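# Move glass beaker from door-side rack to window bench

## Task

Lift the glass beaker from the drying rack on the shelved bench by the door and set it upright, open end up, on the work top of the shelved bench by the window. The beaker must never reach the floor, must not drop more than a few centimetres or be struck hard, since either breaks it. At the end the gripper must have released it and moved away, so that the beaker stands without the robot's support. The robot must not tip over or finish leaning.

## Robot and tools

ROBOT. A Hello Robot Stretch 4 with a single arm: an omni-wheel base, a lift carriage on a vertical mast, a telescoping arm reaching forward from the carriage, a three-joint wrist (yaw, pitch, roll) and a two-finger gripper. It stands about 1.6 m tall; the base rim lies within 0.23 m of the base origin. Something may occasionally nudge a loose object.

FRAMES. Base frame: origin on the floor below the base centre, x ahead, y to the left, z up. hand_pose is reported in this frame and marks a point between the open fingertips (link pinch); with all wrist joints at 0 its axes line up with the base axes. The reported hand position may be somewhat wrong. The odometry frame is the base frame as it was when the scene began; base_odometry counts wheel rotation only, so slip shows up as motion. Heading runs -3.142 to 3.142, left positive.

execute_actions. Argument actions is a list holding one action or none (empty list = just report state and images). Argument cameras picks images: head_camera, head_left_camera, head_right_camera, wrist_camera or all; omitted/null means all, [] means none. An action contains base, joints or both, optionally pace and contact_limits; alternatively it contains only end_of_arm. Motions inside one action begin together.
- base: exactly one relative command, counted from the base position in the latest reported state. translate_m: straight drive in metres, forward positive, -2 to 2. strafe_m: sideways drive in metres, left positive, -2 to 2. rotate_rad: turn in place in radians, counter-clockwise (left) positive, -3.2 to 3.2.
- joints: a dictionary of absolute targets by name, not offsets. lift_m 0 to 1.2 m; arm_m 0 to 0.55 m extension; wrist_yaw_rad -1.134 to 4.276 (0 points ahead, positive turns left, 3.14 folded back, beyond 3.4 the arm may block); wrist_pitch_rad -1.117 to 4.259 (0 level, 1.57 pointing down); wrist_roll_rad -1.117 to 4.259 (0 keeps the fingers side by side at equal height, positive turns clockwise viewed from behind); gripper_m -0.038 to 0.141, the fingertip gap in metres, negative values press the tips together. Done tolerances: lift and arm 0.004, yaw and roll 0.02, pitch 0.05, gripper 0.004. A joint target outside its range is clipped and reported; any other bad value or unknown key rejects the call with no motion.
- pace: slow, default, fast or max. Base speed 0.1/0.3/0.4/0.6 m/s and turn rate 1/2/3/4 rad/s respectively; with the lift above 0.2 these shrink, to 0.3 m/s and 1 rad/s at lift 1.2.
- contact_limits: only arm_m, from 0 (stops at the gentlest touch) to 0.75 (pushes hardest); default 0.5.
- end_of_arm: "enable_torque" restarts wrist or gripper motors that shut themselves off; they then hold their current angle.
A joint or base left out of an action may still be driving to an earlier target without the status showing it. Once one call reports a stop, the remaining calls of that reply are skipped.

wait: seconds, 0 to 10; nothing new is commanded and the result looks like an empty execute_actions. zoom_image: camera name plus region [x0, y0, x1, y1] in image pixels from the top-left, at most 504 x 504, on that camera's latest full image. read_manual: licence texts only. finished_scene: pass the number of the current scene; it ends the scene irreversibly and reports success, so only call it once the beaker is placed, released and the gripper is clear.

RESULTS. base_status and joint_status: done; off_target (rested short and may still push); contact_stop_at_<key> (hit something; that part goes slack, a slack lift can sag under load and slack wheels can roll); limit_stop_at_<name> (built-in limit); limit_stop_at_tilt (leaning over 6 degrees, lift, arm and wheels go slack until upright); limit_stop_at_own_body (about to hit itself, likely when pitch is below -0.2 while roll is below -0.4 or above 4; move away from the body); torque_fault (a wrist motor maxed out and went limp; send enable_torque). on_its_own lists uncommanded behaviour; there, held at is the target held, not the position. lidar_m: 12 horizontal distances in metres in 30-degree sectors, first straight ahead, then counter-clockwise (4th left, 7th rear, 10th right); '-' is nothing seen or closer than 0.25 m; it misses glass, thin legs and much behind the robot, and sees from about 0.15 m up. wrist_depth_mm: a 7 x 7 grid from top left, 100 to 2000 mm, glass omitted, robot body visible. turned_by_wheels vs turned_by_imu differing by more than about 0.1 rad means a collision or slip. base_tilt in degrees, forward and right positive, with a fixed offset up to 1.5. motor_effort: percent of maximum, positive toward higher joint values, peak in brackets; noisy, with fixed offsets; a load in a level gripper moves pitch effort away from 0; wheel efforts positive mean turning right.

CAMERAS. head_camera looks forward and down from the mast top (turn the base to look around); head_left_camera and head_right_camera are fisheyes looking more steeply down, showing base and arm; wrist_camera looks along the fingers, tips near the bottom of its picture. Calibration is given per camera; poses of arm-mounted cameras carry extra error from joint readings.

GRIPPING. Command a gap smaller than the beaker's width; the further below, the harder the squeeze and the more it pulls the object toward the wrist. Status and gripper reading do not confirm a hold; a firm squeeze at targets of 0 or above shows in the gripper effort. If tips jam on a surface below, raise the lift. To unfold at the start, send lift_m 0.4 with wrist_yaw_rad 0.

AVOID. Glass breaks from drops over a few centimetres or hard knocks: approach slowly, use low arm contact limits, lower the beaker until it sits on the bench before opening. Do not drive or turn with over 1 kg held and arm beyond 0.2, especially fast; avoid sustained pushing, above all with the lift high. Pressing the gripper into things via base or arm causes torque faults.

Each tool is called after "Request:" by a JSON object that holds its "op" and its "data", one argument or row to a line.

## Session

Request:
{"op": "execute_actions", "data": {
  "actions": []
}}

Scene clock: 0.00 s.
base_odometry: x=+0.000 y=+0.000 heading=+0.000 (m, m, rad; odometry frame)
turned_by_wheels: +0.000 (rad since the last result)
turned_by_imu: +0.000 (rad since the last result)
base_tilt: forward=-0.1 right=-0.8 (deg)
lidar_m: 1.49 1.55 1.90 1.81 2.55 1.19 1.12 1.14 2.19 1.30 1.36 1.60
base_status: not commanded
joint_positions: lift_m=+0.258 arm_m=+0.000 wrist_yaw_rad=+3.179 wrist_pitch_rad=+0.006 wrist_roll_rad=+0.005 gripper_m=+0.057
joint_status: not commanded
motor_effort: lift_m=+20 arm_m=-1 wrist_yaw_rad=+0 wrist_pitch_rad=-5 wrist_roll_rad=-1 gripper_m=-3 wheel_0=+1 wheel_1=+0 wheel_2=+0 (%)
hand_pose: x=-0.1203 y=+0.0767 z=+0.4348 quat_wxyz=(-0.018, -0.003, +0.002, +1.000) (m; base frame)
wrist_depth_mm: - 142 202 1756 1708 1808 1863 / - - 140 1863 1336 1863 1863 / - 108 139 1255 1255 1255 1863 / - 120 145 1255 1255 1229 1756 / 192 1255 1255 1281 1255 1229 1808 / 214 1308 213 1255 1229 1281 1808 / 218 1078 1042 647 1060 1160 1255
pictures: head_camera, head_left_camera, head_right_camera, wrist_camera
camera_calibration (this result's frames):
wrist_camera: T_world_to_cam=[[-0.0471517, 0.998321, 0.03363, -0.0932523], [-0.03965, 0.0317704, -0.998708, 0.497941], [-0.9981, -0.0484242, 0.0380854, 0.0882696], [0, 0, 0, 1]] pos_world=[0.103448, 0.0815503, 0.497072]
Images, in order (width x height): head_camera 420x560, head_left_camera 420x672, head_right_camera 420x672, wrist_camera 616x392.

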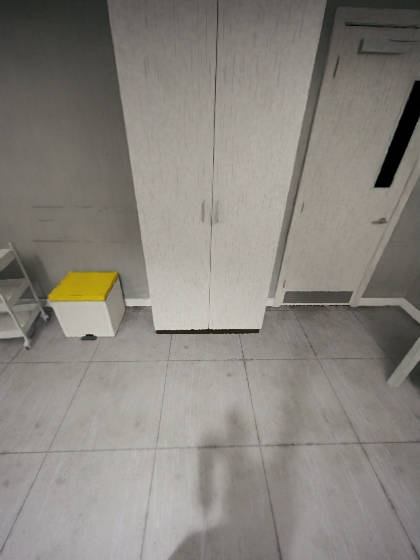

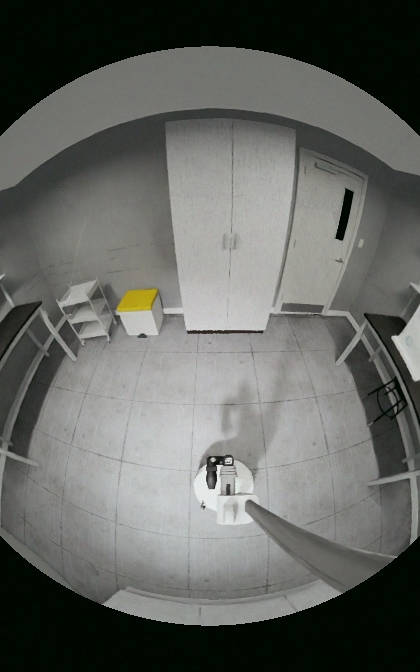

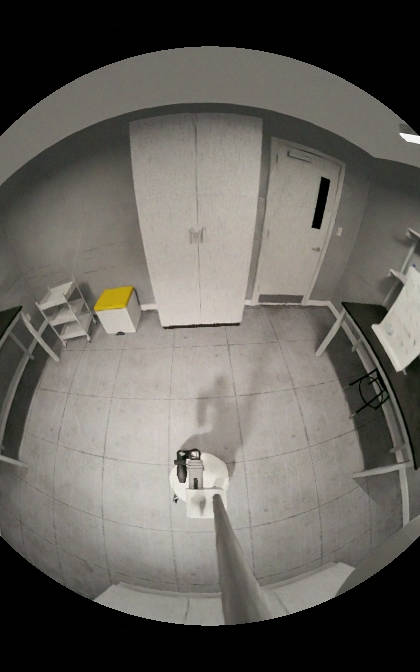

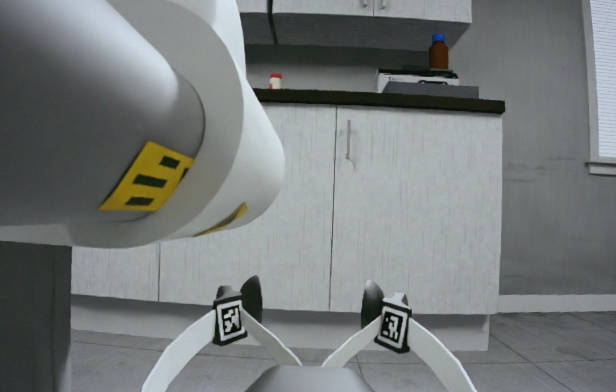

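Request:
{"op": "zoom_image", "data": {
  "camera": "head_right_camera",
  "region": [300, 220, 420, 420]
}}

Region (300, 220, 420, 420) of head_right_camera's 420x672 image, scaled by 2.520, with more detail than that image has; it fills the left 302 columns of this view, and the rest is white.

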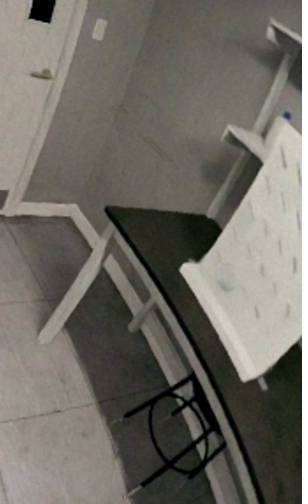

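Request:
{"op": "execute_actions", "data": {
  "actions": [
    {"base":{"translate_m":0.78},"joints":{"lift_m":0.4,"wrist_yaw_rad":0,"gripper_m":0.10},"pace":"max"}
  ],
  "cameras": []
}}

Request:
{"op": "execute_actions", "data": {
  "actions": [
    {"base":{"rotate_rad":-1.56},"joints":{"lift_m":0.84,"wrist_pitch_rad":0.4},"pace":"fast"}
  ],
  "cameras": ["head_camera","wrist_camera"]
}}

Scene clock: 13.73 s.
base_odometry: x=+0.780 y=+0.000 heading=+0.000 (m, m, rad; odometry frame)
turned_by_wheels: +0.000 (rad since the last result)
turned_by_imu: +0.000 (rad since the last result)
base_tilt: forward=-0.1 right=-0.8 (deg)
lidar_m: 0.72 0.77 1.08 1.82 1.94 2.02 1.90 1.95 1.38 1.29 1.36 0.77
base_status: done
joint_positions: lift_m=+0.400 arm_m=+0.000 wrist_yaw_rad=+0.000 wrist_pitch_rad=+0.006 wrist_roll_rad=+0.005 gripper_m=+0.100
joint_status: all done
motor_effort: lift_m=+22(29) arm_m=-1(0) wrist_yaw_rad=-2(6) wrist_pitch_rad=-6(4) wrist_roll_rad=+0(0) gripper_m=-1(4) wheel_0=+0(10) wheel_1=+0(11) wheel_2=+3(16) (%)
hand_pose: x=+0.4597 y=-0.0873 z=+0.5764 quat_wxyz=(+1.000, +0.002, +0.003, +0.000) (m; base frame)
wrist_depth_mm: 535 539 539 544 549 544 549 / 535 535 539 539 544 544 554 / 530 535 530 535 539 549 544 / 530 525 535 535 535 544 544 / 525 525 535 530 539 539 539 / 525 525 212 530 530 535 544 / 517 521 525 150 530 535 750
pictures: none
No camera images: the call's "cameras" was empty. Leave "cameras" out to get every camera's image.

Scene clock: 15.93 s.
base_odometry: x=+0.780 y=+0.000 heading=-1.560 (m, m, rad; odometry frame)
turned_by_wheels: -1.560 (rad since the last result)
turned_by_imu: -1.577 (rad since the last result)
base_tilt: forward=-0.1 right=-0.8 (deg)
lidar_m: 1.28 1.68 0.77 0.73 0.77 1.07 1.91 1.95 1.97 1.87 1.96 1.30
base_status: done
joint_positions: lift_m=+0.840 arm_m=+0.000 wrist_yaw_rad=+0.000 wrist_pitch_rad=+0.402 wrist_roll_rad=+0.005 gripper_m=+0.100
joint_status: all done
motor_effort: lift_m=+23(24) arm_m=-1(1) wrist_yaw_rad=+0(1) wrist_pitch_rad=-3(7) wrist_roll_rad=+0(0) gripper_m=-3(4) wheel_0=+1(8) wheel_1=-1(11) wheel_2=+1(12) (%)
hand_pose: x=+0.4367 y=-0.0874 z=+0.9051 quat_wxyz=(+0.980, +0.002, +0.199, -0.001) (m; base frame)
wrist_depth_mm: 1618 1661 1661 1205 1205 1661 1499 / 1708 1756 1756 1255 1281 1708 1756 / 1708 1921 1255 1255 1255 1464 1756 / 1708 - 1921 - 1464 1921 1921 / 1756 - 1983 1921 - - - / 1499 1537 212 1618 1537 1618 1499 / 1281 1281 1281 151 1281 1308 1336
pictures: head_camera, wrist_camera
camera_calibration (this result's frames):
wrist_camera: T_world_to_cam=[[0.0223134, -0.999384, 0.0270784, -0.118032], [-0.349856, -0.0331782, -0.936216, 1.06822], [0.936538, 0.0114166, -0.350381, 0.130374], [0, 0, 0, 1]] pos_world=[0.254257, -0.0840057, 1.04896]
Images, in order (width x height): head_camera 420x560, wrist_camera 616x392.

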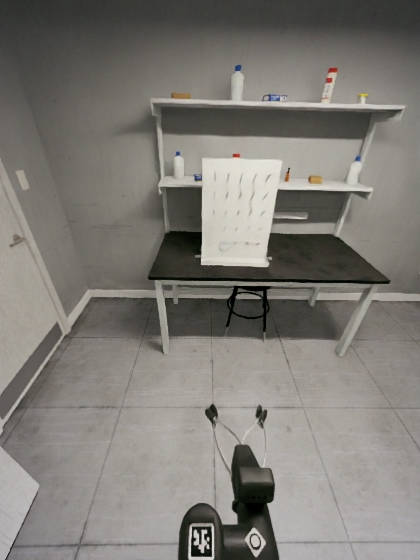

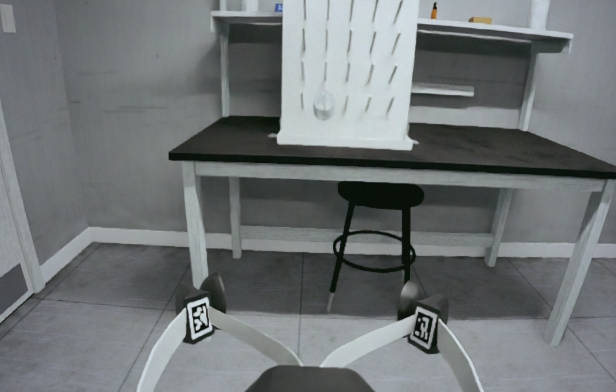

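Request:
{"op": "execute_actions", "data": {
  "actions": [
    {"base":{"translate_m":0.82},"joints":{"arm_m":0.14,"wrist_yaw_rad":-0.05},"pace":"max"}
  ],
  "cameras": ["head_camera","wrist_camera"]
}}

Scene clock: 26.00 s.
base_odometry: x=+0.789 y=-0.820 heading=-1.559 (m, m, rad; odometry frame)
turned_by_wheels: +0.000 (rad since the last result)
turned_by_imu: +0.000 (rad since the last result)
base_tilt: forward=-0.1 right=-0.8 (deg)
lidar_m: 0.50 0.50 1.22 1.13 0.80 1.07 2.54 2.89 1.97 1.87 0.73 0.51
base_status: done
joint_positions: lift_m=+0.840 arm_m=+0.139 wrist_yaw_rad=-0.050 wrist_pitch_rad=+0.402 wrist_roll_rad=+0.005 gripper_m=+0.100
joint_status: all done
motor_effort: lift_m=+23(23) arm_m=+6(6) wrist_yaw_rad=+0(2) wrist_pitch_rad=-4(4) wrist_roll_rad=-1(2) gripper_m=-1(1) wheel_0=+3(8) wheel_1=+3(7) wheel_2=-1(9) (%)
hand_pose: x=+0.5707 y=-0.1005 z=+0.9051 quat_wxyz=(+0.980, +0.007, +0.199, -0.025) (m; base frame)
wrist_depth_mm: 809 820 370 370 370 368 368 / 842 854 389 384 384 382 384 / 904 904 410 407 410 410 410 / 960 750 439 436 427 427 427 / 530 539 462 455 459 459 462 / 410 418 213 433 415 433 433 / 345 340 349 151 342 355 368
pictures: head_camera, wrist_camera
camera_calibration (this result's frames):
wrist_camera: T_world_to_cam=[[-0.0274366, -0.999257, 0.027074, -0.105706], [-0.351258, -0.0157196, -0.936147, 1.11711], [0.935877, -0.0351946, -0.350566, 0.000888133], [0, 0, 0, 1]] pos_world=[0.388663, -0.0880355, 1.04895]
Images, in order (width x height): head_camera 420x560, wrist_camera 616x392.

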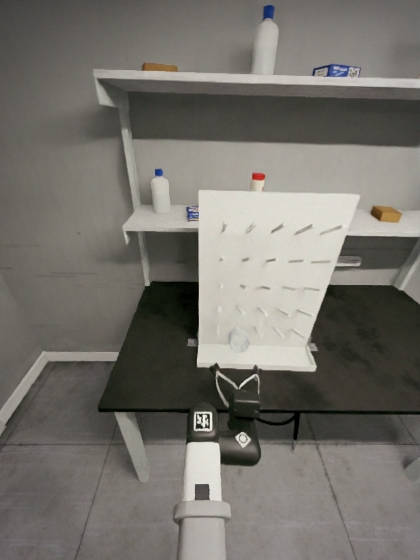

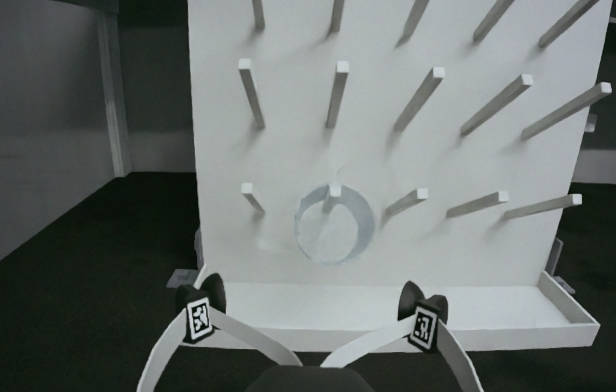

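Request:
{"op": "execute_actions", "data": {
  "actions": [
    {"base":{"strafe_m":-0.035},"joints":{"arm_m":0.215,"lift_m":0.835,"wrist_yaw_rad":0.0}}
  ],
  "cameras": ["wrist_camera"]
}}

Scene clock: 32.77 s.
base_odometry: x=+0.754 y=-0.820 heading=-1.559 (m, m, rad; odometry frame)
turned_by_wheels: +0.000 (rad since the last result)
turned_by_imu: +0.000 (rad since the last result)
base_tilt: forward=-0.1 right=-0.8 (deg)
lidar_m: 0.51 0.54 1.25 1.16 0.83 1.09 2.67 3.45 1.91 1.84 0.71 0.54
base_status: done
joint_positions: lift_m=+0.835 arm_m=+0.214 wrist_yaw_rad=+0.000 wrist_pitch_rad=+0.402 wrist_roll_rad=+0.005 gripper_m=+0.100
joint_status: all done
motor_effort: lift_m=+15(23) arm_m=+6(9) wrist_yaw_rad=-1(1) wrist_pitch_rad=-3(4) wrist_roll_rad=-1(0) gripper_m=-6(4) wheel_0=+1(8) wheel_1=-1(9) wheel_2=+0(4) (%)
hand_pose: x=+0.6504 y=-0.0874 z=+0.9007 quat_wxyz=(+0.980, +0.002, +0.200, +0.000) (m; base frame)
wrist_depth_mm: 759 732 300 297 293 287 286 / 798 741 312 309 306 301 294 / 854 831 334 329 325 322 317 / 891 741 351 349 343 340 338 / 521 530 377 370 366 359 353 / 402 402 212 389 377 382 379 / 340 332 340 151 332 343 355
pictures: wrist_camera
camera_calibration (this result's frames):
wrist_camera: T_world_to_cam=[[0.0224987, -0.99938, 0.0270739, -0.122748], [-0.350041, -0.0332412, -0.936144, 1.13891], [0.936464, 0.0115851, -0.350572, -0.0710247], [0, 0, 0, 1]] pos_world=[0.467939, -0.0839907, 1.04461]
Images, in order (width x height): wrist_camera 616x392.

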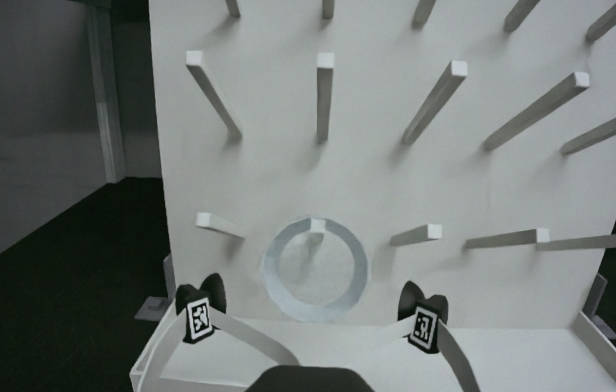

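Request:
{"op": "execute_actions", "data": {
  "actions": [
    {"joints":{"arm_m":0.275,"lift_m":0.827},"contact_limits":{"arm_m":0.2}}
  ],
  "cameras": ["wrist_camera"]
}}

Scene clock: 36.63 s.
base_odometry: x=+0.754 y=-0.820 heading=-1.559 (m, m, rad; odometry frame)
turned_by_wheels: +0.000 (rad since the last result)
turned_by_imu: +0.000 (rad since the last result)
base_tilt: forward=-0.1 right=-0.8 (deg)
lidar_m: 0.48 0.52 1.25 1.17 0.83 1.09 2.64 3.47 1.92 1.83 0.71 0.52
base_status: not commanded
joint_positions: lift_m=+0.827 arm_m=+0.274 wrist_yaw_rad=+0.000 wrist_pitch_rad=+0.402 wrist_roll_rad=+0.005 gripper_m=+0.100
joint_status: all done
motor_effort: lift_m=+15(13) arm_m=+6(8) wrist_yaw_rad=+0(0) wrist_pitch_rad=-4(5) wrist_roll_rad=-1(0) gripper_m=-1(1) wheel_0=+1(0) wheel_1=-1(1) wheel_2=+0(0) (%)
contact_limits: arm_m 0.2
hand_pose: x=+0.7103 y=-0.0875 z=+0.8927 quat_wxyz=(+0.980, +0.002, +0.200, -0.001) (m; base frame)
wrist_depth_mm: 707 246 245 241 239 236 - / 741 265 255 253 252 244 245 / 798 281 273 268 264 260 254 / 831 615 287 283 279 276 273 / 504 466 301 300 296 290 287 / 392 364 213 322 309 310 309 / 330 310 329 151 322 325 329
pictures: wrist_camera
camera_calibration (this result's frames):
wrist_camera: T_world_to_cam=[[0.0222291, -0.999386, 0.0270734, -0.12376], [-0.350071, -0.0331465, -0.936137, 1.1524], [0.936459, 0.0113318, -0.350593, -0.129943], [0, 0, 0, 1]] pos_world=[0.527859, -0.0840132, 1.0366]
Images, in order (width x height): wrist_camera 616x392.

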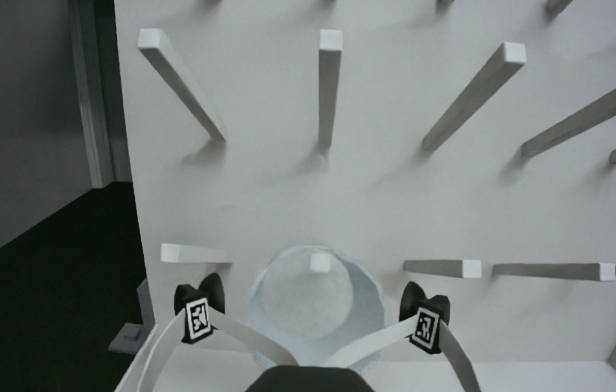

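Request:
{"op": "execute_actions", "data": {
  "actions": [
    {"joints":{"gripper_m":0.03,"lift_m":0.823}}
  ],
  "cameras": ["wrist_camera"]
}}

Scene clock: 39.67 s.
base_odometry: x=+0.754 y=-0.820 heading=-1.559 (m, m, rad; odometry frame)
turned_by_wheels: +0.000 (rad since the last result)
turned_by_imu: +0.000 (rad since the last result)
base_tilt: forward=-0.1 right=-0.8 (deg)
lidar_m: 0.50 0.53 1.27 1.15 0.85 1.12 2.65 3.48 1.92 1.83 0.73 0.48
base_status: not commanded
joint_positions: lift_m=+0.823 arm_m=+0.274 wrist_yaw_rad=+0.000 wrist_pitch_rad=+0.403 wrist_roll_rad=+0.005 gripper_m=+0.030
joint_status: all done
motor_effort: lift_m=+15(17) arm_m=+6(7) wrist_yaw_rad=+0(1) wrist_pitch_rad=-5(6) wrist_roll_rad=+0(0) gripper_m=-25(21) wheel_0=+0(0) wheel_1=-1(1) wheel_2=+0(0) (%)
hand_pose: x=+0.7102 y=-0.0875 z=+0.8886 quat_wxyz=(+0.980, +0.002, +0.200, -0.001) (m; base frame)
wrist_depth_mm: 715 246 245 240 240 234 - / 741 265 254 253 251 243 244 / 788 279 272 270 266 263 256 / 820 603 287 285 281 278 273 / 492 455 301 300 296 289 287 / 384 357 205 320 227 312 312 / 324 307 312 327 262 315 325
pictures: wrist_camera
camera_calibration (this result's frames):
wrist_camera: T_world_to_cam=[[0.0221596, -0.999388, 0.0270585, -0.123607], [-0.350702, -0.0331158, -0.935902, 1.14873], [0.936225, 0.0112497, -0.351221, -0.130654], [0, 0, 0, 1]] pos_world=[0.527923, -0.0840205, 1.03256]
Images, in order (width x height): wrist_camera 616x392.

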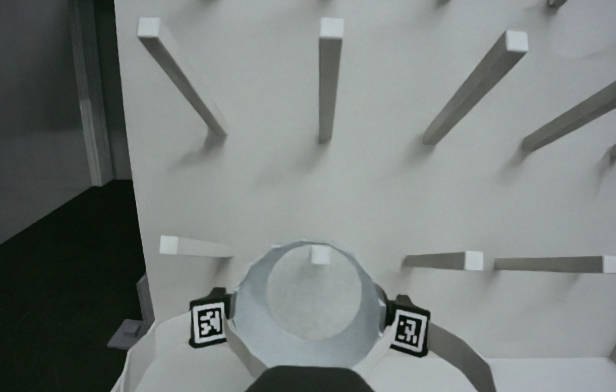

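Gripped. Lift off the peg.

Request:
{"op": "execute_actions", "data": {
  "actions": [
    {"joints":{"lift_m":0.865,"arm_m":0.258}}
  ],
  "cameras": ["wrist_camera"]
}}

Scene clock: 42.23 s.
base_odometry: x=+0.754 y=-0.820 heading=-1.559 (m, m, rad; odometry frame)
turned_by_wheels: +0.000 (rad since the last result)
turned_by_imu: +0.000 (rad since the last result)
base_tilt: forward=-0.1 right=-0.8 (deg)
lidar_m: 0.48 0.53 1.26 1.17 0.83 1.12 2.63 3.47 1.94 1.85 0.72 0.53
base_status: not commanded
joint_positions: lift_m=+0.865 arm_m=+0.259 wrist_yaw_rad=+0.000 wrist_pitch_rad=+0.403 wrist_roll_rad=+0.005 gripper_m=+0.030
joint_status: all done
motor_effort: lift_m=+24(27) arm_m=-6(8) wrist_yaw_rad=+0(1) wrist_pitch_rad=-7(6) wrist_roll_rad=-2(1) gripper_m=-23(21) wheel_0=+0(1) wheel_1=-1(1) wheel_2=+0(0) (%)
hand_pose: x=+0.6954 y=-0.0874 z=+0.9297 quat_wxyz=(+0.980, +0.002, +0.200, +0.000) (m; base frame)
wrist_depth_mm: 723 265 258 255 252 249 - / 768 281 273 268 265 263 257 / 820 723 283 281 279 272 273 / 866 707 303 300 296 291 289 / 574 554 322 319 314 312 307 / 442 436 204 340 224 329 324 / 375 353 359 355 281 345 347
pictures: wrist_camera
camera_calibration (this result's frames):
wrist_camera: T_world_to_cam=[[0.0223994, -0.999383, 0.0270532, -0.124491], [-0.350917, -0.0331977, -0.935818, 1.18212], [0.936139, 0.0114683, -0.351444, -0.101979], [0, 0, 0, 1]] pos_world=[0.513081, -0.0840011, 1.07378]
Images, in order (width x height): wrist_camera 616x392.

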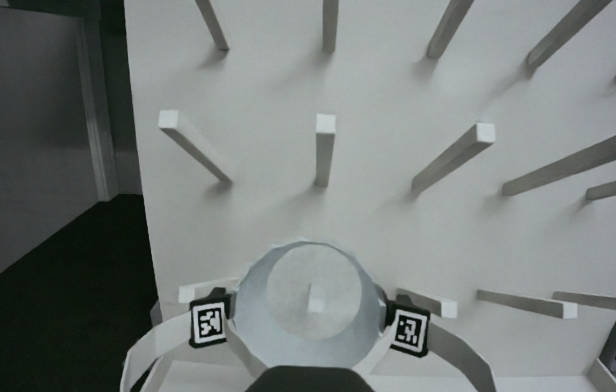

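Request:
{"op": "execute_actions", "data": {
  "actions": [
    {"joints":{"lift_m":0.9,"arm_m":0.0}}
  ],
  "cameras": ["wrist_camera","head_camera"]
}}

Scene clock: 48.37 s.
base_odometry: x=+0.754 y=-0.820 heading=-1.559 (m, m, rad; odometry frame)
turned_by_wheels: +0.000 (rad since the last result)
turned_by_imu: +0.000 (rad since the last result)
base_tilt: forward=-0.1 right=-0.8 (deg)
lidar_m: 0.49 0.53 1.25 1.14 0.85 1.13 2.66 3.47 1.94 1.84 0.72 0.53
base_status: not commanded
joint_positions: lift_m=+0.900 arm_m=+0.001 wrist_yaw_rad=+0.000 wrist_pitch_rad=+0.403 wrist_roll_rad=+0.005 gripper_m=+0.030
joint_status: all done
motor_effort: lift_m=+24(24) arm_m=-6(10) wrist_yaw_rad=+1(1) wrist_pitch_rad=-8(6) wrist_roll_rad=-2(1) gripper_m=-22(20) wheel_0=+0(0) wheel_1=-1(1) wheel_2=+0(0) (%)
hand_pose: x=+0.4375 y=-0.0875 z=+0.9647 quat_wxyz=(+0.980, +0.002, +0.200, -0.001) (m; base frame)
wrist_depth_mm: 960 878 500 492 480 473 788 / 1025 1008 530 512 508 504 976 / 1078 1042 559 544 530 525 1025 / 1138 991 591 574 559 559 1008 / 1182 654 615 603 603 597 699 / 500 512 204 508 227 504 535 / 421 404 410 433 310 413 442
pictures: head_camera, wrist_camera
camera_calibration (this result's frames):
wrist_camera: T_world_to_cam=[[0.0222918, -0.999386, 0.0270469, -0.119637], [-0.351182, -0.0331572, -0.93572, 1.12433], [0.936042, 0.0113604, -0.351706, 0.152007], [0, 0, 0, 1]] pos_world=[0.255227, -0.0840107, 1.10875]
Images, in order (width x height): head_camera 420x560, wrist_camera 616x392.

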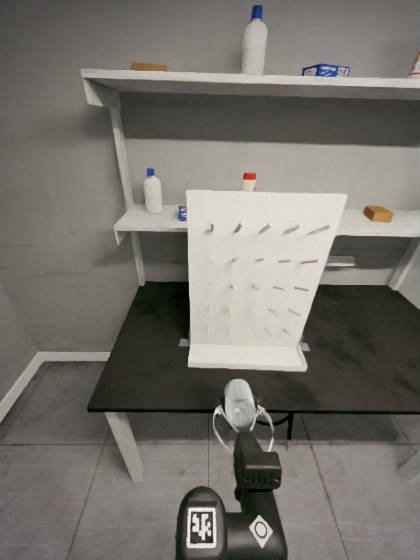

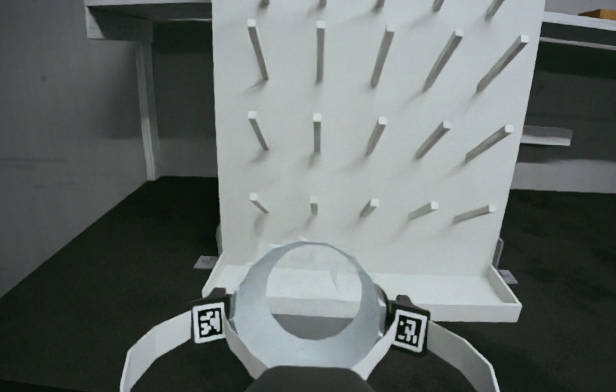

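Request:
{"op": "execute_actions", "data": {
  "actions": [
    {"base":{"rotate_rad":3.12},"pace":"fast"}
  ],
  "cameras": ["head_camera"]
}}

Scene clock: 58.43 s.
base_odometry: x=+0.754 y=-0.820 heading=+1.560 (m, m, rad; odometry frame)
turned_by_wheels: +3.120 (rad since the last result)
turned_by_imu: +3.155 (rad since the last result)
base_tilt: forward=-0.1 right=-0.8 (deg)
lidar_m: 2.38 2.74 1.99 1.87 0.77 0.54 0.51 0.52 1.23 1.19 0.83 1.03
base_status: done
joint_positions: lift_m=+0.900 arm_m=+0.001 wrist_yaw_rad=+0.000 wrist_pitch_rad=+0.403 wrist_roll_rad=+0.005 gripper_m=+0.030
joint_status: not commanded
motor_effort: lift_m=+23(24) arm_m=-6(6) wrist_yaw_rad=-1(1) wrist_pitch_rad=-7(8) wrist_roll_rad=+0(1) gripper_m=-21(19) wheel_0=-2(9) wheel_1=-1(7) wheel_2=-2(10) (%)
hand_pose: x=+0.4375 y=-0.0874 z=+0.9647 quat_wxyz=(+0.980, +0.002, +0.200, +0.000) (m; base frame)
wrist_depth_mm: - - - - - - 1499 / - - - - - - 1537 / - - - - - - 931 / - - - - - 1863 946 / - - - - - 1537 917 / 1576 1618 205 1708 227 1576 917 / 1336 1281 1308 1366 778 1078 904
pictures: head_camera
Images, in order (width x height): head_camera 420x560.

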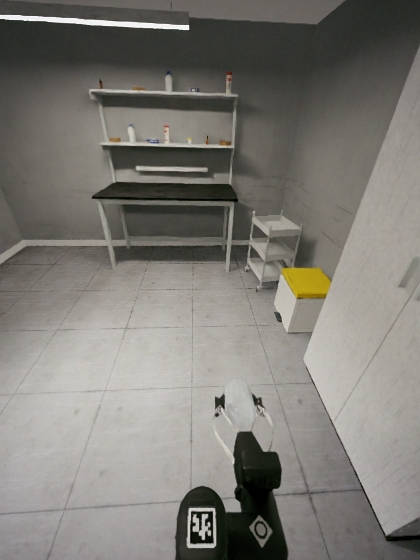

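Request:
{"op": "execute_actions", "data": {
  "actions": [
    {"base":{"translate_m":2.0},"joints":{"lift_m":1.14,"wrist_pitch_rad":1.44},"pace":"max"}
  ],
  "cameras": ["head_camera","wrist_camera","head_right_camera"]
}}

Scene clock: 73.90 s.
base_odometry: x=+0.775 y=+1.180 heading=+1.560 (m, m, rad; odometry frame)
turned_by_wheels: +0.000 (rad since the last result)
turned_by_imu: +0.000 (rad since the last result)
base_tilt: forward=-0.1 right=-0.8 (deg)
lidar_m: 0.60 0.66 0.93 2.02 2.00 2.69 3.29 1.04 0.77 0.71 0.65 0.69
base_status: done
joint_positions: lift_m=+1.140 arm_m=+0.001 wrist_yaw_rad=+0.000 wrist_pitch_rad=+1.441 wrist_roll_rad=+0.005 gripper_m=+0.030
joint_status: all done
motor_effort: lift_m=+23(20) arm_m=-5(6) wrist_yaw_rad=+0(2) wrist_pitch_rad=+0(7) wrist_roll_rad=+0(1) gripper_m=-24(19) wheel_0=+1(8) wheel_1=+2(7) wheel_2=-2(14) (%)
hand_pose: x=+0.2094 y=-0.0874 z=+1.0319 quat_wxyz=(+0.752, +0.002, +0.660, -0.002) (m; base frame)
wrist_depth_mm: 1397 1366 1366 1336 1366 1336 640 / 1336 1336 1336 1336 1308 1308 891 / 1308 1281 1308 1281 1281 1160 891 / 1255 1255 1281 1255 1255 1118 866 / 1229 1229 1229 1229 1229 1205 854 / 1205 1205 201 1008 227 1182 1205 / 1160 1182 960 960 1160 1060 891
pictures: head_camera, head_right_camera, wrist_camera
camera_calibration (this result's frames):
wrist_camera: T_world_to_cam=[[0.0346784, -0.999383, -0.00558588, -0.08525], [-0.984303, -0.0331863, -0.173337, 0.453052], [0.173044, 0.0115093, -0.984847, 1.20223], [0, 0, 0, 1]] pos_world=[0.240858, -0.083999, 1.26207]
Images, in order (width x height): head_camera 420x560, head_right_camera 420x672, wrist_camera 616x392.

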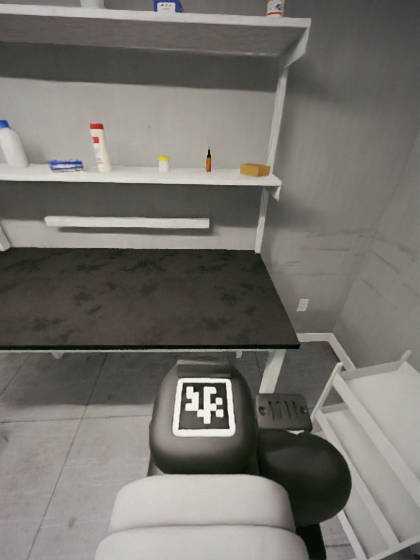

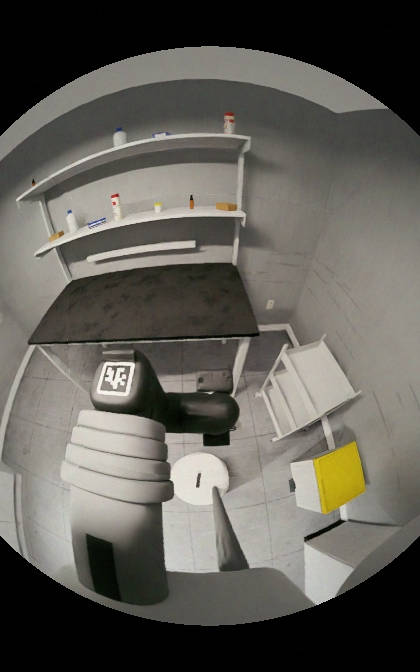

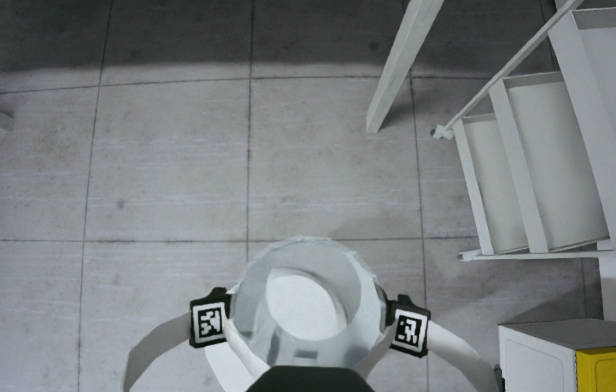

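Request:
{"op": "execute_actions", "data": {
  "actions": [
    {"base":{"strafe_m":0.12},"joints":{"lift_m":1.12,"arm_m":0.55},"contact_limits":{"arm_m":0.2},"pace":"fast"}
  ],
  "cameras": ["wrist_camera","head_right_camera"]
}}

Scene clock: 83.00 s.
base_odometry: x=+0.655 y=+1.181 heading=+1.560 (m, m, rad; odometry frame)
turned_by_wheels: +0.000 (rad since the last result)
turned_by_imu: +0.000 (rad since the last result)
base_tilt: forward=+0.0 right=-0.8 (deg)
lidar_m: 0.61 0.65 0.89 1.90 1.89 2.53 3.24 1.20 0.89 0.81 0.76 0.64
base_status: done
joint_positions: lift_m=+1.120 arm_m=+0.549 wrist_yaw_rad=+0.000 wrist_pitch_rad=+1.440 wrist_roll_rad=+0.004 gripper_m=+0.030
joint_status: all done
motor_effort: lift_m=+16(21) arm_m=+6(6) wrist_yaw_rad=-1(1) wrist_pitch_rad=+1(1) wrist_roll_rad=-1(1) gripper_m=-22(19) wheel_0=-2(9) wheel_1=+1(10) wheel_2=+0(2) (%)
contact_limits: arm_m 0.2
hand_pose: x=+0.7574 y=-0.0874 z=+1.0125 quat_wxyz=(+0.752, +0.002, +0.659, -0.001) (m; base frame)
wrist_depth_mm: 359 362 357 357 355 357 357 / 351 349 349 347 345 345 345 / 340 340 338 340 338 338 338 / 332 330 330 330 332 329 329 / 322 322 322 320 320 320 320 / 314 314 201 314 226 312 310 / 307 304 303 304 303 303 304
pictures: head_right_camera, wrist_camera
camera_calibration (this result's frames):
wrist_camera: T_world_to_cam=[[0.0349922, -0.999372, -0.00556777, -0.104608], [-0.984249, -0.0334956, -0.173584, 0.98926], [0.173289, 0.0115542, -0.984803, 1.08805], [0, 0, 0, 1]] pos_world=[0.788791, -0.083978, 1.24266]
Images, in order (width x height): head_right_camera 420x672, wrist_camera 616x392.

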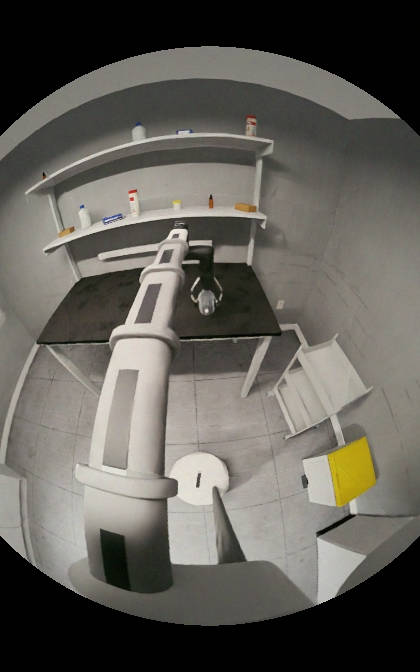

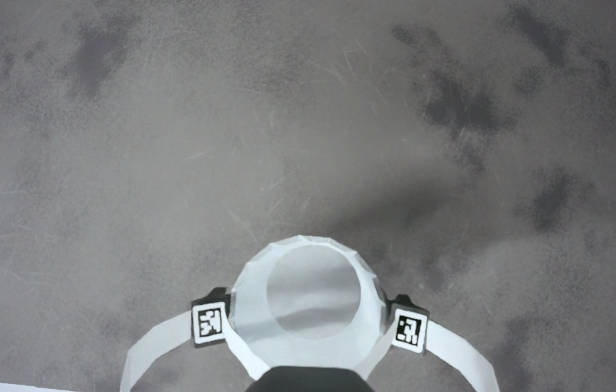

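Request:
{"op": "execute_actions", "data": {
  "actions": [
    {"joints":{"lift_m":1.058,"wrist_pitch_rad":1.465}}
  ],
  "cameras": ["wrist_camera"]
}}

Scene clock: 89.87 s.
base_odometry: x=+0.655 y=+1.181 heading=+1.560 (m, m, rad; odometry frame)
turned_by_wheels: +0.000 (rad since the last result)
turned_by_imu: +0.000 (rad since the last result)
base_tilt: forward=-0.1 right=-0.7 (deg)
lidar_m: 0.62 0.68 0.91 1.91 1.90 2.49 3.24 1.20 0.84 0.81 0.76 0.65
base_status: not commanded
joint_positions: lift_m=+1.058 arm_m=+0.549 wrist_yaw_rad=+0.000 wrist_pitch_rad=+1.465 wrist_roll_rad=+0.004 gripper_m=+0.030
joint_status: all done
motor_effort: lift_m=+16(14) arm_m=+6(6) wrist_yaw_rad=+0(1) wrist_pitch_rad=+1(7) wrist_roll_rad=+1(0) gripper_m=-20(20) wheel_0=-2(2) wheel_1=+1(1) wheel_2=+0(0) (%)
hand_pose: x=+0.7503 y=-0.0874 z=+0.9497 quat_wxyz=(+0.743, +0.002, +0.669, -0.001) (m; base frame)
wrist_depth_mm: 287 286 285 283 283 283 283 / 278 278 278 277 277 276 276 / 273 273 270 271 270 271 270 / 267 266 266 265 265 264 263 / 259 259 259 259 259 257 257 / 254 254 202 253 227 252 252 / 249 247 247 248 246 245 -
pictures: wrist_camera
camera_calibration (this result's frames):
wrist_camera: T_world_to_cam=[[0.0346601, -0.999378, -0.00643106, -0.103646], [-0.988269, -0.0333157, -0.149047, 0.951063], [0.14874, 0.0115216, -0.988809, 1.04968], [0, 0, 0, 1]] pos_world=[0.787369, -0.0839906, 1.17902]
Images, in order (width x height): wrist_camera 616x392.

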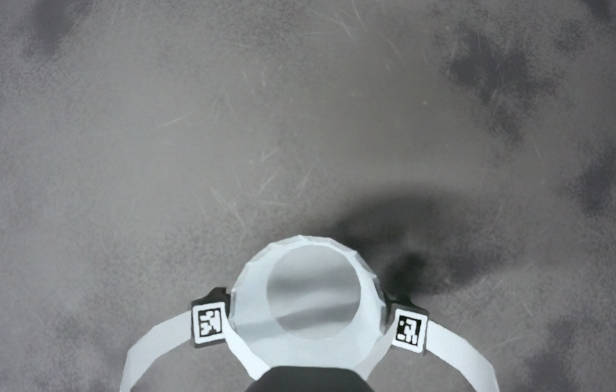

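Request:
{"op": "execute_actions", "data": {
  "actions": [
    {"joints":{"gripper_m":0.12,"lift_m":1.056}}
  ],
  "cameras": ["wrist_camera"]
}}

Scene clock: 94.20 s.
base_odometry: x=+0.655 y=+1.181 heading=+1.560 (m, m, rad; odometry frame)
turned_by_wheels: +0.000 (rad since the last result)
turned_by_imu: +0.000 (rad since the last result)
base_tilt: forward=+0.0 right=-0.7 (deg)
lidar_m: 0.62 0.66 0.92 1.89 1.87 2.54 3.27 1.24 0.87 0.83 0.77 0.65
base_status: not commanded
joint_positions: lift_m=+1.056 arm_m=+0.549 wrist_yaw_rad=+0.000 wrist_pitch_rad=+1.465 wrist_roll_rad=+0.004 gripper_m=+0.120
joint_status: all done
motor_effort: lift_m=+16(17) arm_m=+6(6) wrist_yaw_rad=+1(1) wrist_pitch_rad=+2(0) wrist_roll_rad=+0(0) gripper_m=+0(19) wheel_0=-2(2) wheel_1=+1(1) wheel_2=+0(0) (%)
hand_pose: x=+0.7503 y=-0.0874 z=+0.9476 quat_wxyz=(+0.743, +0.002, +0.669, -0.002) (m; base frame)
wrist_depth_mm: 285 285 282 283 282 282 281 / 278 279 278 276 276 276 277 / 273 271 270 270 270 270 268 / 265 264 264 264 263 264 263 / 257 258 259 258 257 257 257 / 253 251 251 252 252 250 251 / 249 247 247 150 245 245 -
pictures: wrist_camera
camera_calibration (this result's frames):
wrist_camera: T_world_to_cam=[[0.0343892, -0.999388, -0.00642789, -0.103468], [-0.988264, -0.0330472, -0.149137, 0.950875], [0.148833, 0.0114812, -0.988796, 1.0476], [0, 0, 0, 1]] pos_world=[0.787356, -0.084009, 1.177]
Images, in order (width x height): wrist_camera 616x392.

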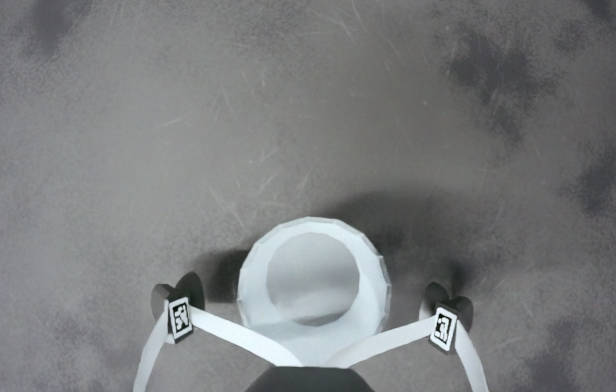

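Request:
{"op": "execute_actions", "data": {
  "actions": [
    {"joints":{"lift_m":1.09,"arm_m":0.308,"wrist_pitch_rad":0.0,"gripper_m":0.135}}
  ],
  "cameras": ["head_right_camera"]
}}

Request:
{"op": "execute_actions", "data": {
  "actions": [
    {"joints":{"lift_m":0.86},"pace":"fast"}
  ],
  "cameras": ["head_camera","wrist_camera"]
}}

Scene clock: 113.53 s.
base_odometry: x=+0.655 y=+1.181 heading=+1.560 (m, m, rad; odometry frame)
turned_by_wheels: +0.000 (rad since the last result)
turned_by_imu: +0.000 (rad since the last result)
base_tilt: forward=-0.1 right=-0.7 (deg)
lidar_m: 0.62 0.68 0.87 1.94 1.88 2.52 3.24 1.20 0.87 0.82 0.75 0.65
base_status: not commanded
joint_positions: lift_m=+1.090 arm_m=+0.309 wrist_yaw_rad=+0.000 wrist_pitch_rad=+0.003 wrist_roll_rad=+0.004 gripper_m=+0.135
joint_status: all done
motor_effort: lift_m=+24(24) arm_m=-6(8) wrist_yaw_rad=+0(1) wrist_pitch_rad=-7(7) wrist_roll_rad=-1(1) gripper_m=+0(2) wheel_0=-2(2) wheel_1=+1(1) wheel_2=+0(0) (%)
hand_pose: x=+0.7684 y=-0.0874 z=+1.2671 quat_wxyz=(+1.000, +0.002, +0.001, +0.000) (m; base frame)
wrist_depth_mm: 904 917 917 946 946 976 976 / 917 917 931 946 946 960 976 / 904 931 931 946 931 976 946 / 891 904 917 917 946 683 960 / 891 904 904 917 931 931 960 / 891 820 820 917 931 946 946 / 891 917 891 152 917 931 946
pictures: head_right_camera
Images, in order (width x height): head_right_camera 420x672.

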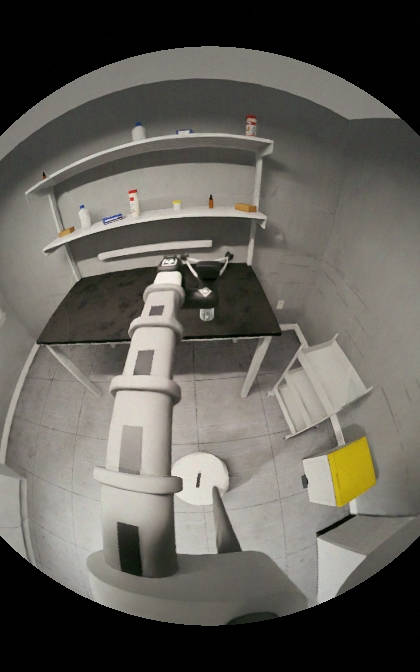

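Scene clock: 115.17 s.
base_odometry: x=+0.655 y=+1.181 heading=+1.560 (m, m, rad; odometry frame)
turned_by_wheels: +0.000 (rad since the last result)
turned_by_imu: +0.000 (rad since the last result)
base_tilt: forward=-0.1 right=-0.8 (deg)
lidar_m: 0.62 0.66 0.92 1.92 1.90 2.52 3.26 1.23 0.87 0.83 0.76 0.66
base_status: not commanded
joint_positions: lift_m=+0.860 arm_m=+0.309 wrist_yaw_rad=+0.000 wrist_pitch_rad=+0.003 wrist_roll_rad=+0.004 gripper_m=+0.135
joint_status: all done
motor_effort: lift_m=+16(19) arm_m=-6(6) wrist_yaw_rad=+0(0) wrist_pitch_rad=-6(7) wrist_roll_rad=+0(0) gripper_m=-1(1) wheel_0=-2(2) wheel_1=+1(1) wheel_2=+0(0) (%)
hand_pose: x=+0.7684 y=-0.0874 z=+1.0378 quat_wxyz=(+1.000, +0.002, +0.001, +0.000) (m; base frame)
wrist_depth_mm: 591 640 768 778 960 976 976 / 768 778 768 759 723 683 976 / 904 917 931 931 946 960 960 / 891 904 917 946 946 946 946 / 891 917 904 931 946 946 960 / 549 517 574 654 668 603 931 / 389 379 404 152 418 415 449
pictures: head_camera, wrist_camera
camera_calibration (this result's frames):
wrist_camera: T_world_to_cam=[[0.010042, -0.999381, 0.033729, -0.126497], [0.0414985, -0.0332852, -0.998584, 1.07249], [0.999088, 0.0114274, 0.0411385, -0.588204], [0, 0, 0, 1]] pos_world=[0.544432, -0.0839987, 1.09943]
Images, in order (width x height): head_camera 420x560, wrist_camera 616x392.

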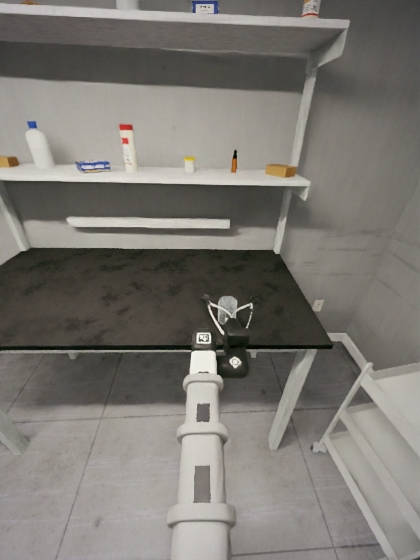

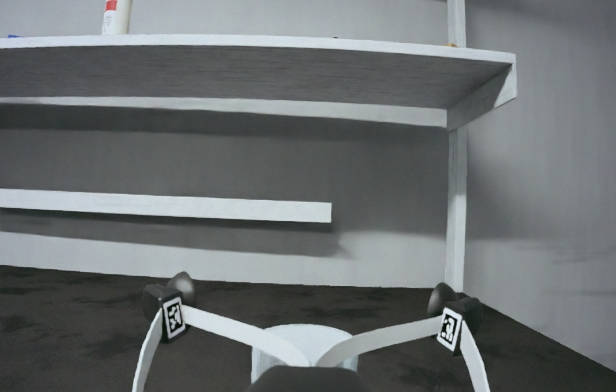

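Request:
{"op": "execute_actions", "data": {
  "actions": [
    {"joints":{"lift_m":0.794}}
  ],
  "cameras": ["wrist_camera"]
}}

Scene clock: 119.03 s.
base_odometry: x=+0.655 y=+1.181 heading=+1.560 (m, m, rad; odometry frame)
turned_by_wheels: +0.000 (rad since the last result)
turned_by_imu: +0.000 (rad since the last result)
base_tilt: forward=-0.1 right=-0.8 (deg)
lidar_m: 0.64 0.65 0.94 1.89 1.87 2.51 3.24 1.19 0.88 0.81 0.76 0.67
base_status: not commanded
joint_positions: lift_m=+0.794 arm_m=+0.309 wrist_yaw_rad=+0.000 wrist_pitch_rad=+0.003 wrist_roll_rad=+0.004 gripper_m=+0.135
joint_status: all done
motor_effort: lift_m=+15(15) arm_m=-6(6) wrist_yaw_rad=+0(0) wrist_pitch_rad=-6(6) wrist_roll_rad=-1(1) gripper_m=+0(1) wheel_0=-2(2) wheel_1=+1(1) wheel_2=+0(0) (%)
hand_pose: x=+0.7684 y=-0.0874 z=+0.9719 quat_wxyz=(+1.000, +0.002, +0.001, +0.000) (m; base frame)
wrist_depth_mm: 683 668 668 661 647 640 991 / 917 931 931 946 946 946 960 / 917 917 931 931 931 960 976 / 904 917 917 931 946 960 960 / 715 798 917 917 917 946 960 / 349 325 362 415 424 384 427 / 246 238 254 152 264 262 283
pictures: wrist_camera
camera_calibration (this result's frames):
wrist_camera: T_world_to_cam=[[0.0100421, -0.999381, 0.0337291, -0.124272], [0.0414984, -0.0332852, -0.998584, 1.00663], [0.999088, 0.0114276, 0.0411385, -0.58549], [0, 0, 0, 1]] pos_world=[0.54443, -0.0839987, 1.03348]
Images, in order (width x height): wrist_camera 616x392.

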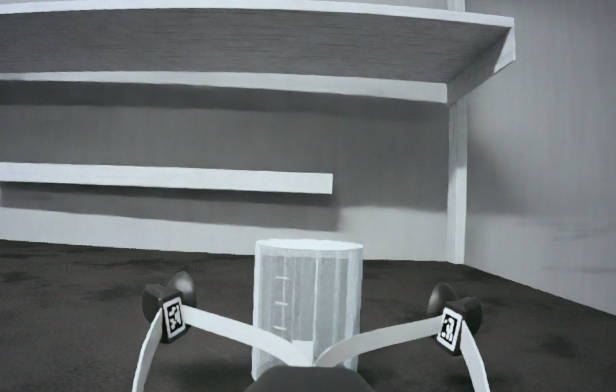

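Request:
{"op": "execute_actions", "data": {
  "actions": [
    {"joints":{"arm_m":0.333,"gripper_m":0.03},"contact_limits":{"arm_m":0.2}}
  ],
  "cameras": ["wrist_camera"]
}}

Scene clock: 123.90 s.
base_odometry: x=+0.655 y=+1.181 heading=+1.560 (m, m, rad; odometry frame)
turned_by_wheels: +0.000 (rad since the last result)
turned_by_imu: +0.000 (rad since the last result)
base_tilt: forward=-0.1 right=-0.8 (deg)
lidar_m: 0.63 0.66 0.90 1.90 1.88 2.52 3.24 1.21 0.88 0.81 0.75 0.67
base_status: not commanded
joint_positions: lift_m=+0.794 arm_m=+0.332 wrist_yaw_rad=+0.000 wrist_pitch_rad=+0.003 wrist_roll_rad=+0.004 gripper_m=+0.030
joint_status: all done
motor_effort: lift_m=+15(15) arm_m=+6(8) wrist_yaw_rad=-1(0) wrist_pitch_rad=-6(6) wrist_roll_rad=-1(0) gripper_m=-24(20) wheel_0=-2(2) wheel_1=+1(1) wheel_2=+0(0) (%)
contact_limits: arm_m 0.2
hand_pose: x=+0.7913 y=-0.0874 z=+0.9719 quat_wxyz=(+1.000, +0.002, +0.001, +0.000) (m; base frame)
wrist_depth_mm: 691 668 668 668 640 603 946 / 891 904 904 931 931 946 931 / 891 904 917 917 931 931 946 / 878 891 904 904 931 917 946 / 715 798 891 904 904 917 931 / 347 373 208 415 227 430 430 / 246 229 236 271 244 244 282
pictures: wrist_camera
camera_calibration (this result's frames):
wrist_camera: T_world_to_cam=[[0.0101745, -0.999379, 0.0337291, -0.124569], [0.0415108, -0.0332797, -0.998584, 1.00567], [0.999086, 0.0115602, 0.0411464, -0.608366], [0, 0, 0, 1]] pos_world=[0.567332, -0.0839901, 1.03348]
Images, in order (width x height): wrist_camera 616x392.

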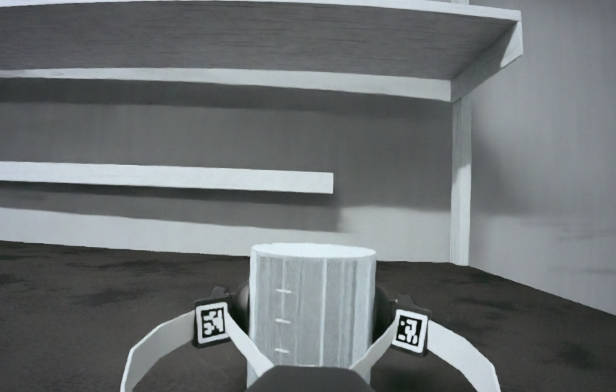

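Request:
{"op": "execute_actions", "data": {
  "actions": [
    {"joints":{"lift_m":0.82},"pace":"fast"}
  ],
  "cameras": []
}}

Request:
{"op": "execute_actions", "data": {
  "actions": [
    {"joints":{"lift_m":0.855,"wrist_roll_rad":3.146},"pace":"fast"}
  ],
  "cameras": ["wrist_camera","head_camera"]
}}

Scene clock: 129.57 s.
base_odometry: x=+0.655 y=+1.181 heading=+1.560 (m, m, rad; odometry frame)
turned_by_wheels: +0.000 (rad since the last result)
turned_by_imu: +0.000 (rad since the last result)
base_tilt: forward=-0.1 right=-0.7 (deg)
lidar_m: 0.63 0.66 0.88 1.93 1.91 2.53 3.24 1.22 0.88 0.81 0.75 0.67
base_status: not commanded
joint_positions: lift_m=+0.820 arm_m=+0.332 wrist_yaw_rad=+0.000 wrist_pitch_rad=+0.003 wrist_roll_rad=+0.004 gripper_m=+0.030
joint_status: all done
motor_effort: lift_m=+24(23) arm_m=+6(6) wrist_yaw_rad=+0(1) wrist_pitch_rad=-8(8) wrist_roll_rad=+0(0) gripper_m=-20(24) wheel_0=-2(2) wheel_1=+1(1) wheel_2=+0(0) (%)
hand_pose: x=+0.7913 y=-0.0874 z=+0.9969 quat_wxyz=(+1.000, +0.002, +0.002, +0.000) (m; base frame)
wrist_depth_mm: 634 615 621 615 597 603 960 / 891 891 891 917 842 809 946 / 891 891 904 917 917 931 946 / 891 891 904 904 917 931 946 / 891 878 878 904 917 931 931 / 424 452 207 500 227 517 931 / 298 277 287 327 298 297 343
pictures: none
No camera images: the call's "cameras" was empty. Leave "cameras" out to get every camera's image.

Scene clock: 131.97 s.
base_odometry: x=+0.655 y=+1.181 heading=+1.560 (m, m, rad; odometry frame)
turned_by_wheels: +0.000 (rad since the last result)
turned_by_imu: +0.000 (rad since the last result)
base_tilt: forward=-0.1 right=-0.7 (deg)
lidar_m: 0.62 0.66 0.90 1.90 1.90 2.55 3.25 1.24 0.87 0.82 0.77 0.67
base_status: not commanded
joint_positions: lift_m=+0.855 arm_m=+0.332 wrist_yaw_rad=+0.000 wrist_pitch_rad=+0.003 wrist_roll_rad=+3.146 gripper_m=+0.030
joint_status: all done
motor_effort: lift_m=+24(31) arm_m=+6(6) wrist_yaw_rad=-1(0) wrist_pitch_rad=-8(9) wrist_roll_rad=+1(3) gripper_m=-21(19) wheel_0=-2(2) wheel_1=+1(1) wheel_2=+0(0) (%)
hand_pose: x=+0.7913 y=-0.0874 z=+1.0319 quat_wxyz=(-0.002, +1.000, +0.000, -0.002) (m; base frame)
wrist_depth_mm: 114 111 111 113 110 107 - / 158 159 158 155 150 142 - / 303 294 286 274 260 243 233 / 946 946 931 891 891 798 707 / 946 931 917 904 891 878 866 / 946 931 202 904 227 866 842 / 946 820 820 891 866 866 854
pictures: head_camera, wrist_camera
camera_calibration (this result's frames):
wrist_camera: T_world_to_cam=[[0.00988785, 0.999364, -0.0342738, 0.11851], [0.0473522, 0.033769, 0.998307, -0.993736], [0.998829, -0.011494, -0.0469881, -0.521706], [0, 0, 0, 1]] pos_world=[0.566979, -0.0908739, 0.971602]
Images, in order (width x height): head_camera 420x560, wrist_camera 616x392.

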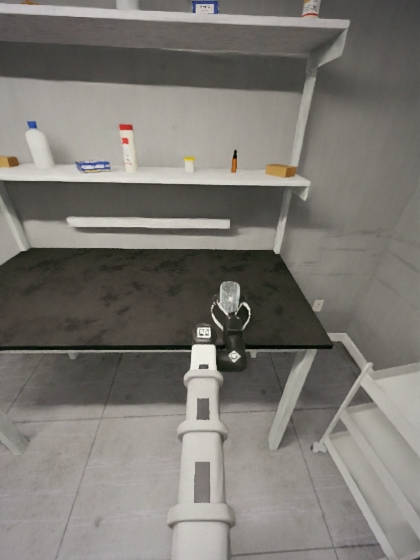

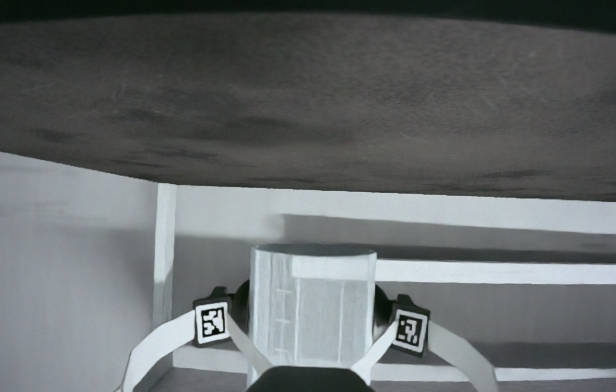

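Request:
{"op": "execute_actions", "data": {
  "actions": [
    {"joints":{"lift_m":0.782}}
  ],
  "cameras": []
}}

Scene clock: 135.10 s.
base_odometry: x=+0.655 y=+1.181 heading=+1.560 (m, m, rad; odometry frame)
turned_by_wheels: +0.000 (rad since the last result)
turned_by_imu: +0.000 (rad since the last result)
base_tilt: forward=-0.1 right=-0.8 (deg)
lidar_m: 0.63 0.68 0.90 1.95 1.90 2.52 3.24 1.25 0.87 0.83 0.73 0.66
base_status: not commanded
joint_positions: lift_m=+0.782 arm_m=+0.332 wrist_yaw_rad=+0.000 wrist_pitch_rad=+0.003 wrist_roll_rad=+3.146 gripper_m=+0.030
joint_status: all done
motor_effort: lift_m=+16(20) arm_m=+6(6) wrist_yaw_rad=-1(0) wrist_pitch_rad=-9(8) wrist_roll_rad=+0(1) gripper_m=-24(21) wheel_0=-2(2) wheel_1=+1(1) wheel_2=+0(0) (%)
hand_pose: x=+0.7913 y=-0.0874 z=+0.9596 quat_wxyz=(-0.002, +1.000, +0.000, -0.002) (m; base frame)
wrist_depth_mm: 960 960 798 931 904 904 891 / 142 140 139 138 137 135 - / 140 139 138 137 136 134 - / - - - 136 135 134 - / - - - - - - - / 931 931 202 891 227 820 820 / 931 878 904 891 878 854 854
pictures: none
No camera images: the call's "cameras" was empty. Leave "cameras" out to get every camera's image.


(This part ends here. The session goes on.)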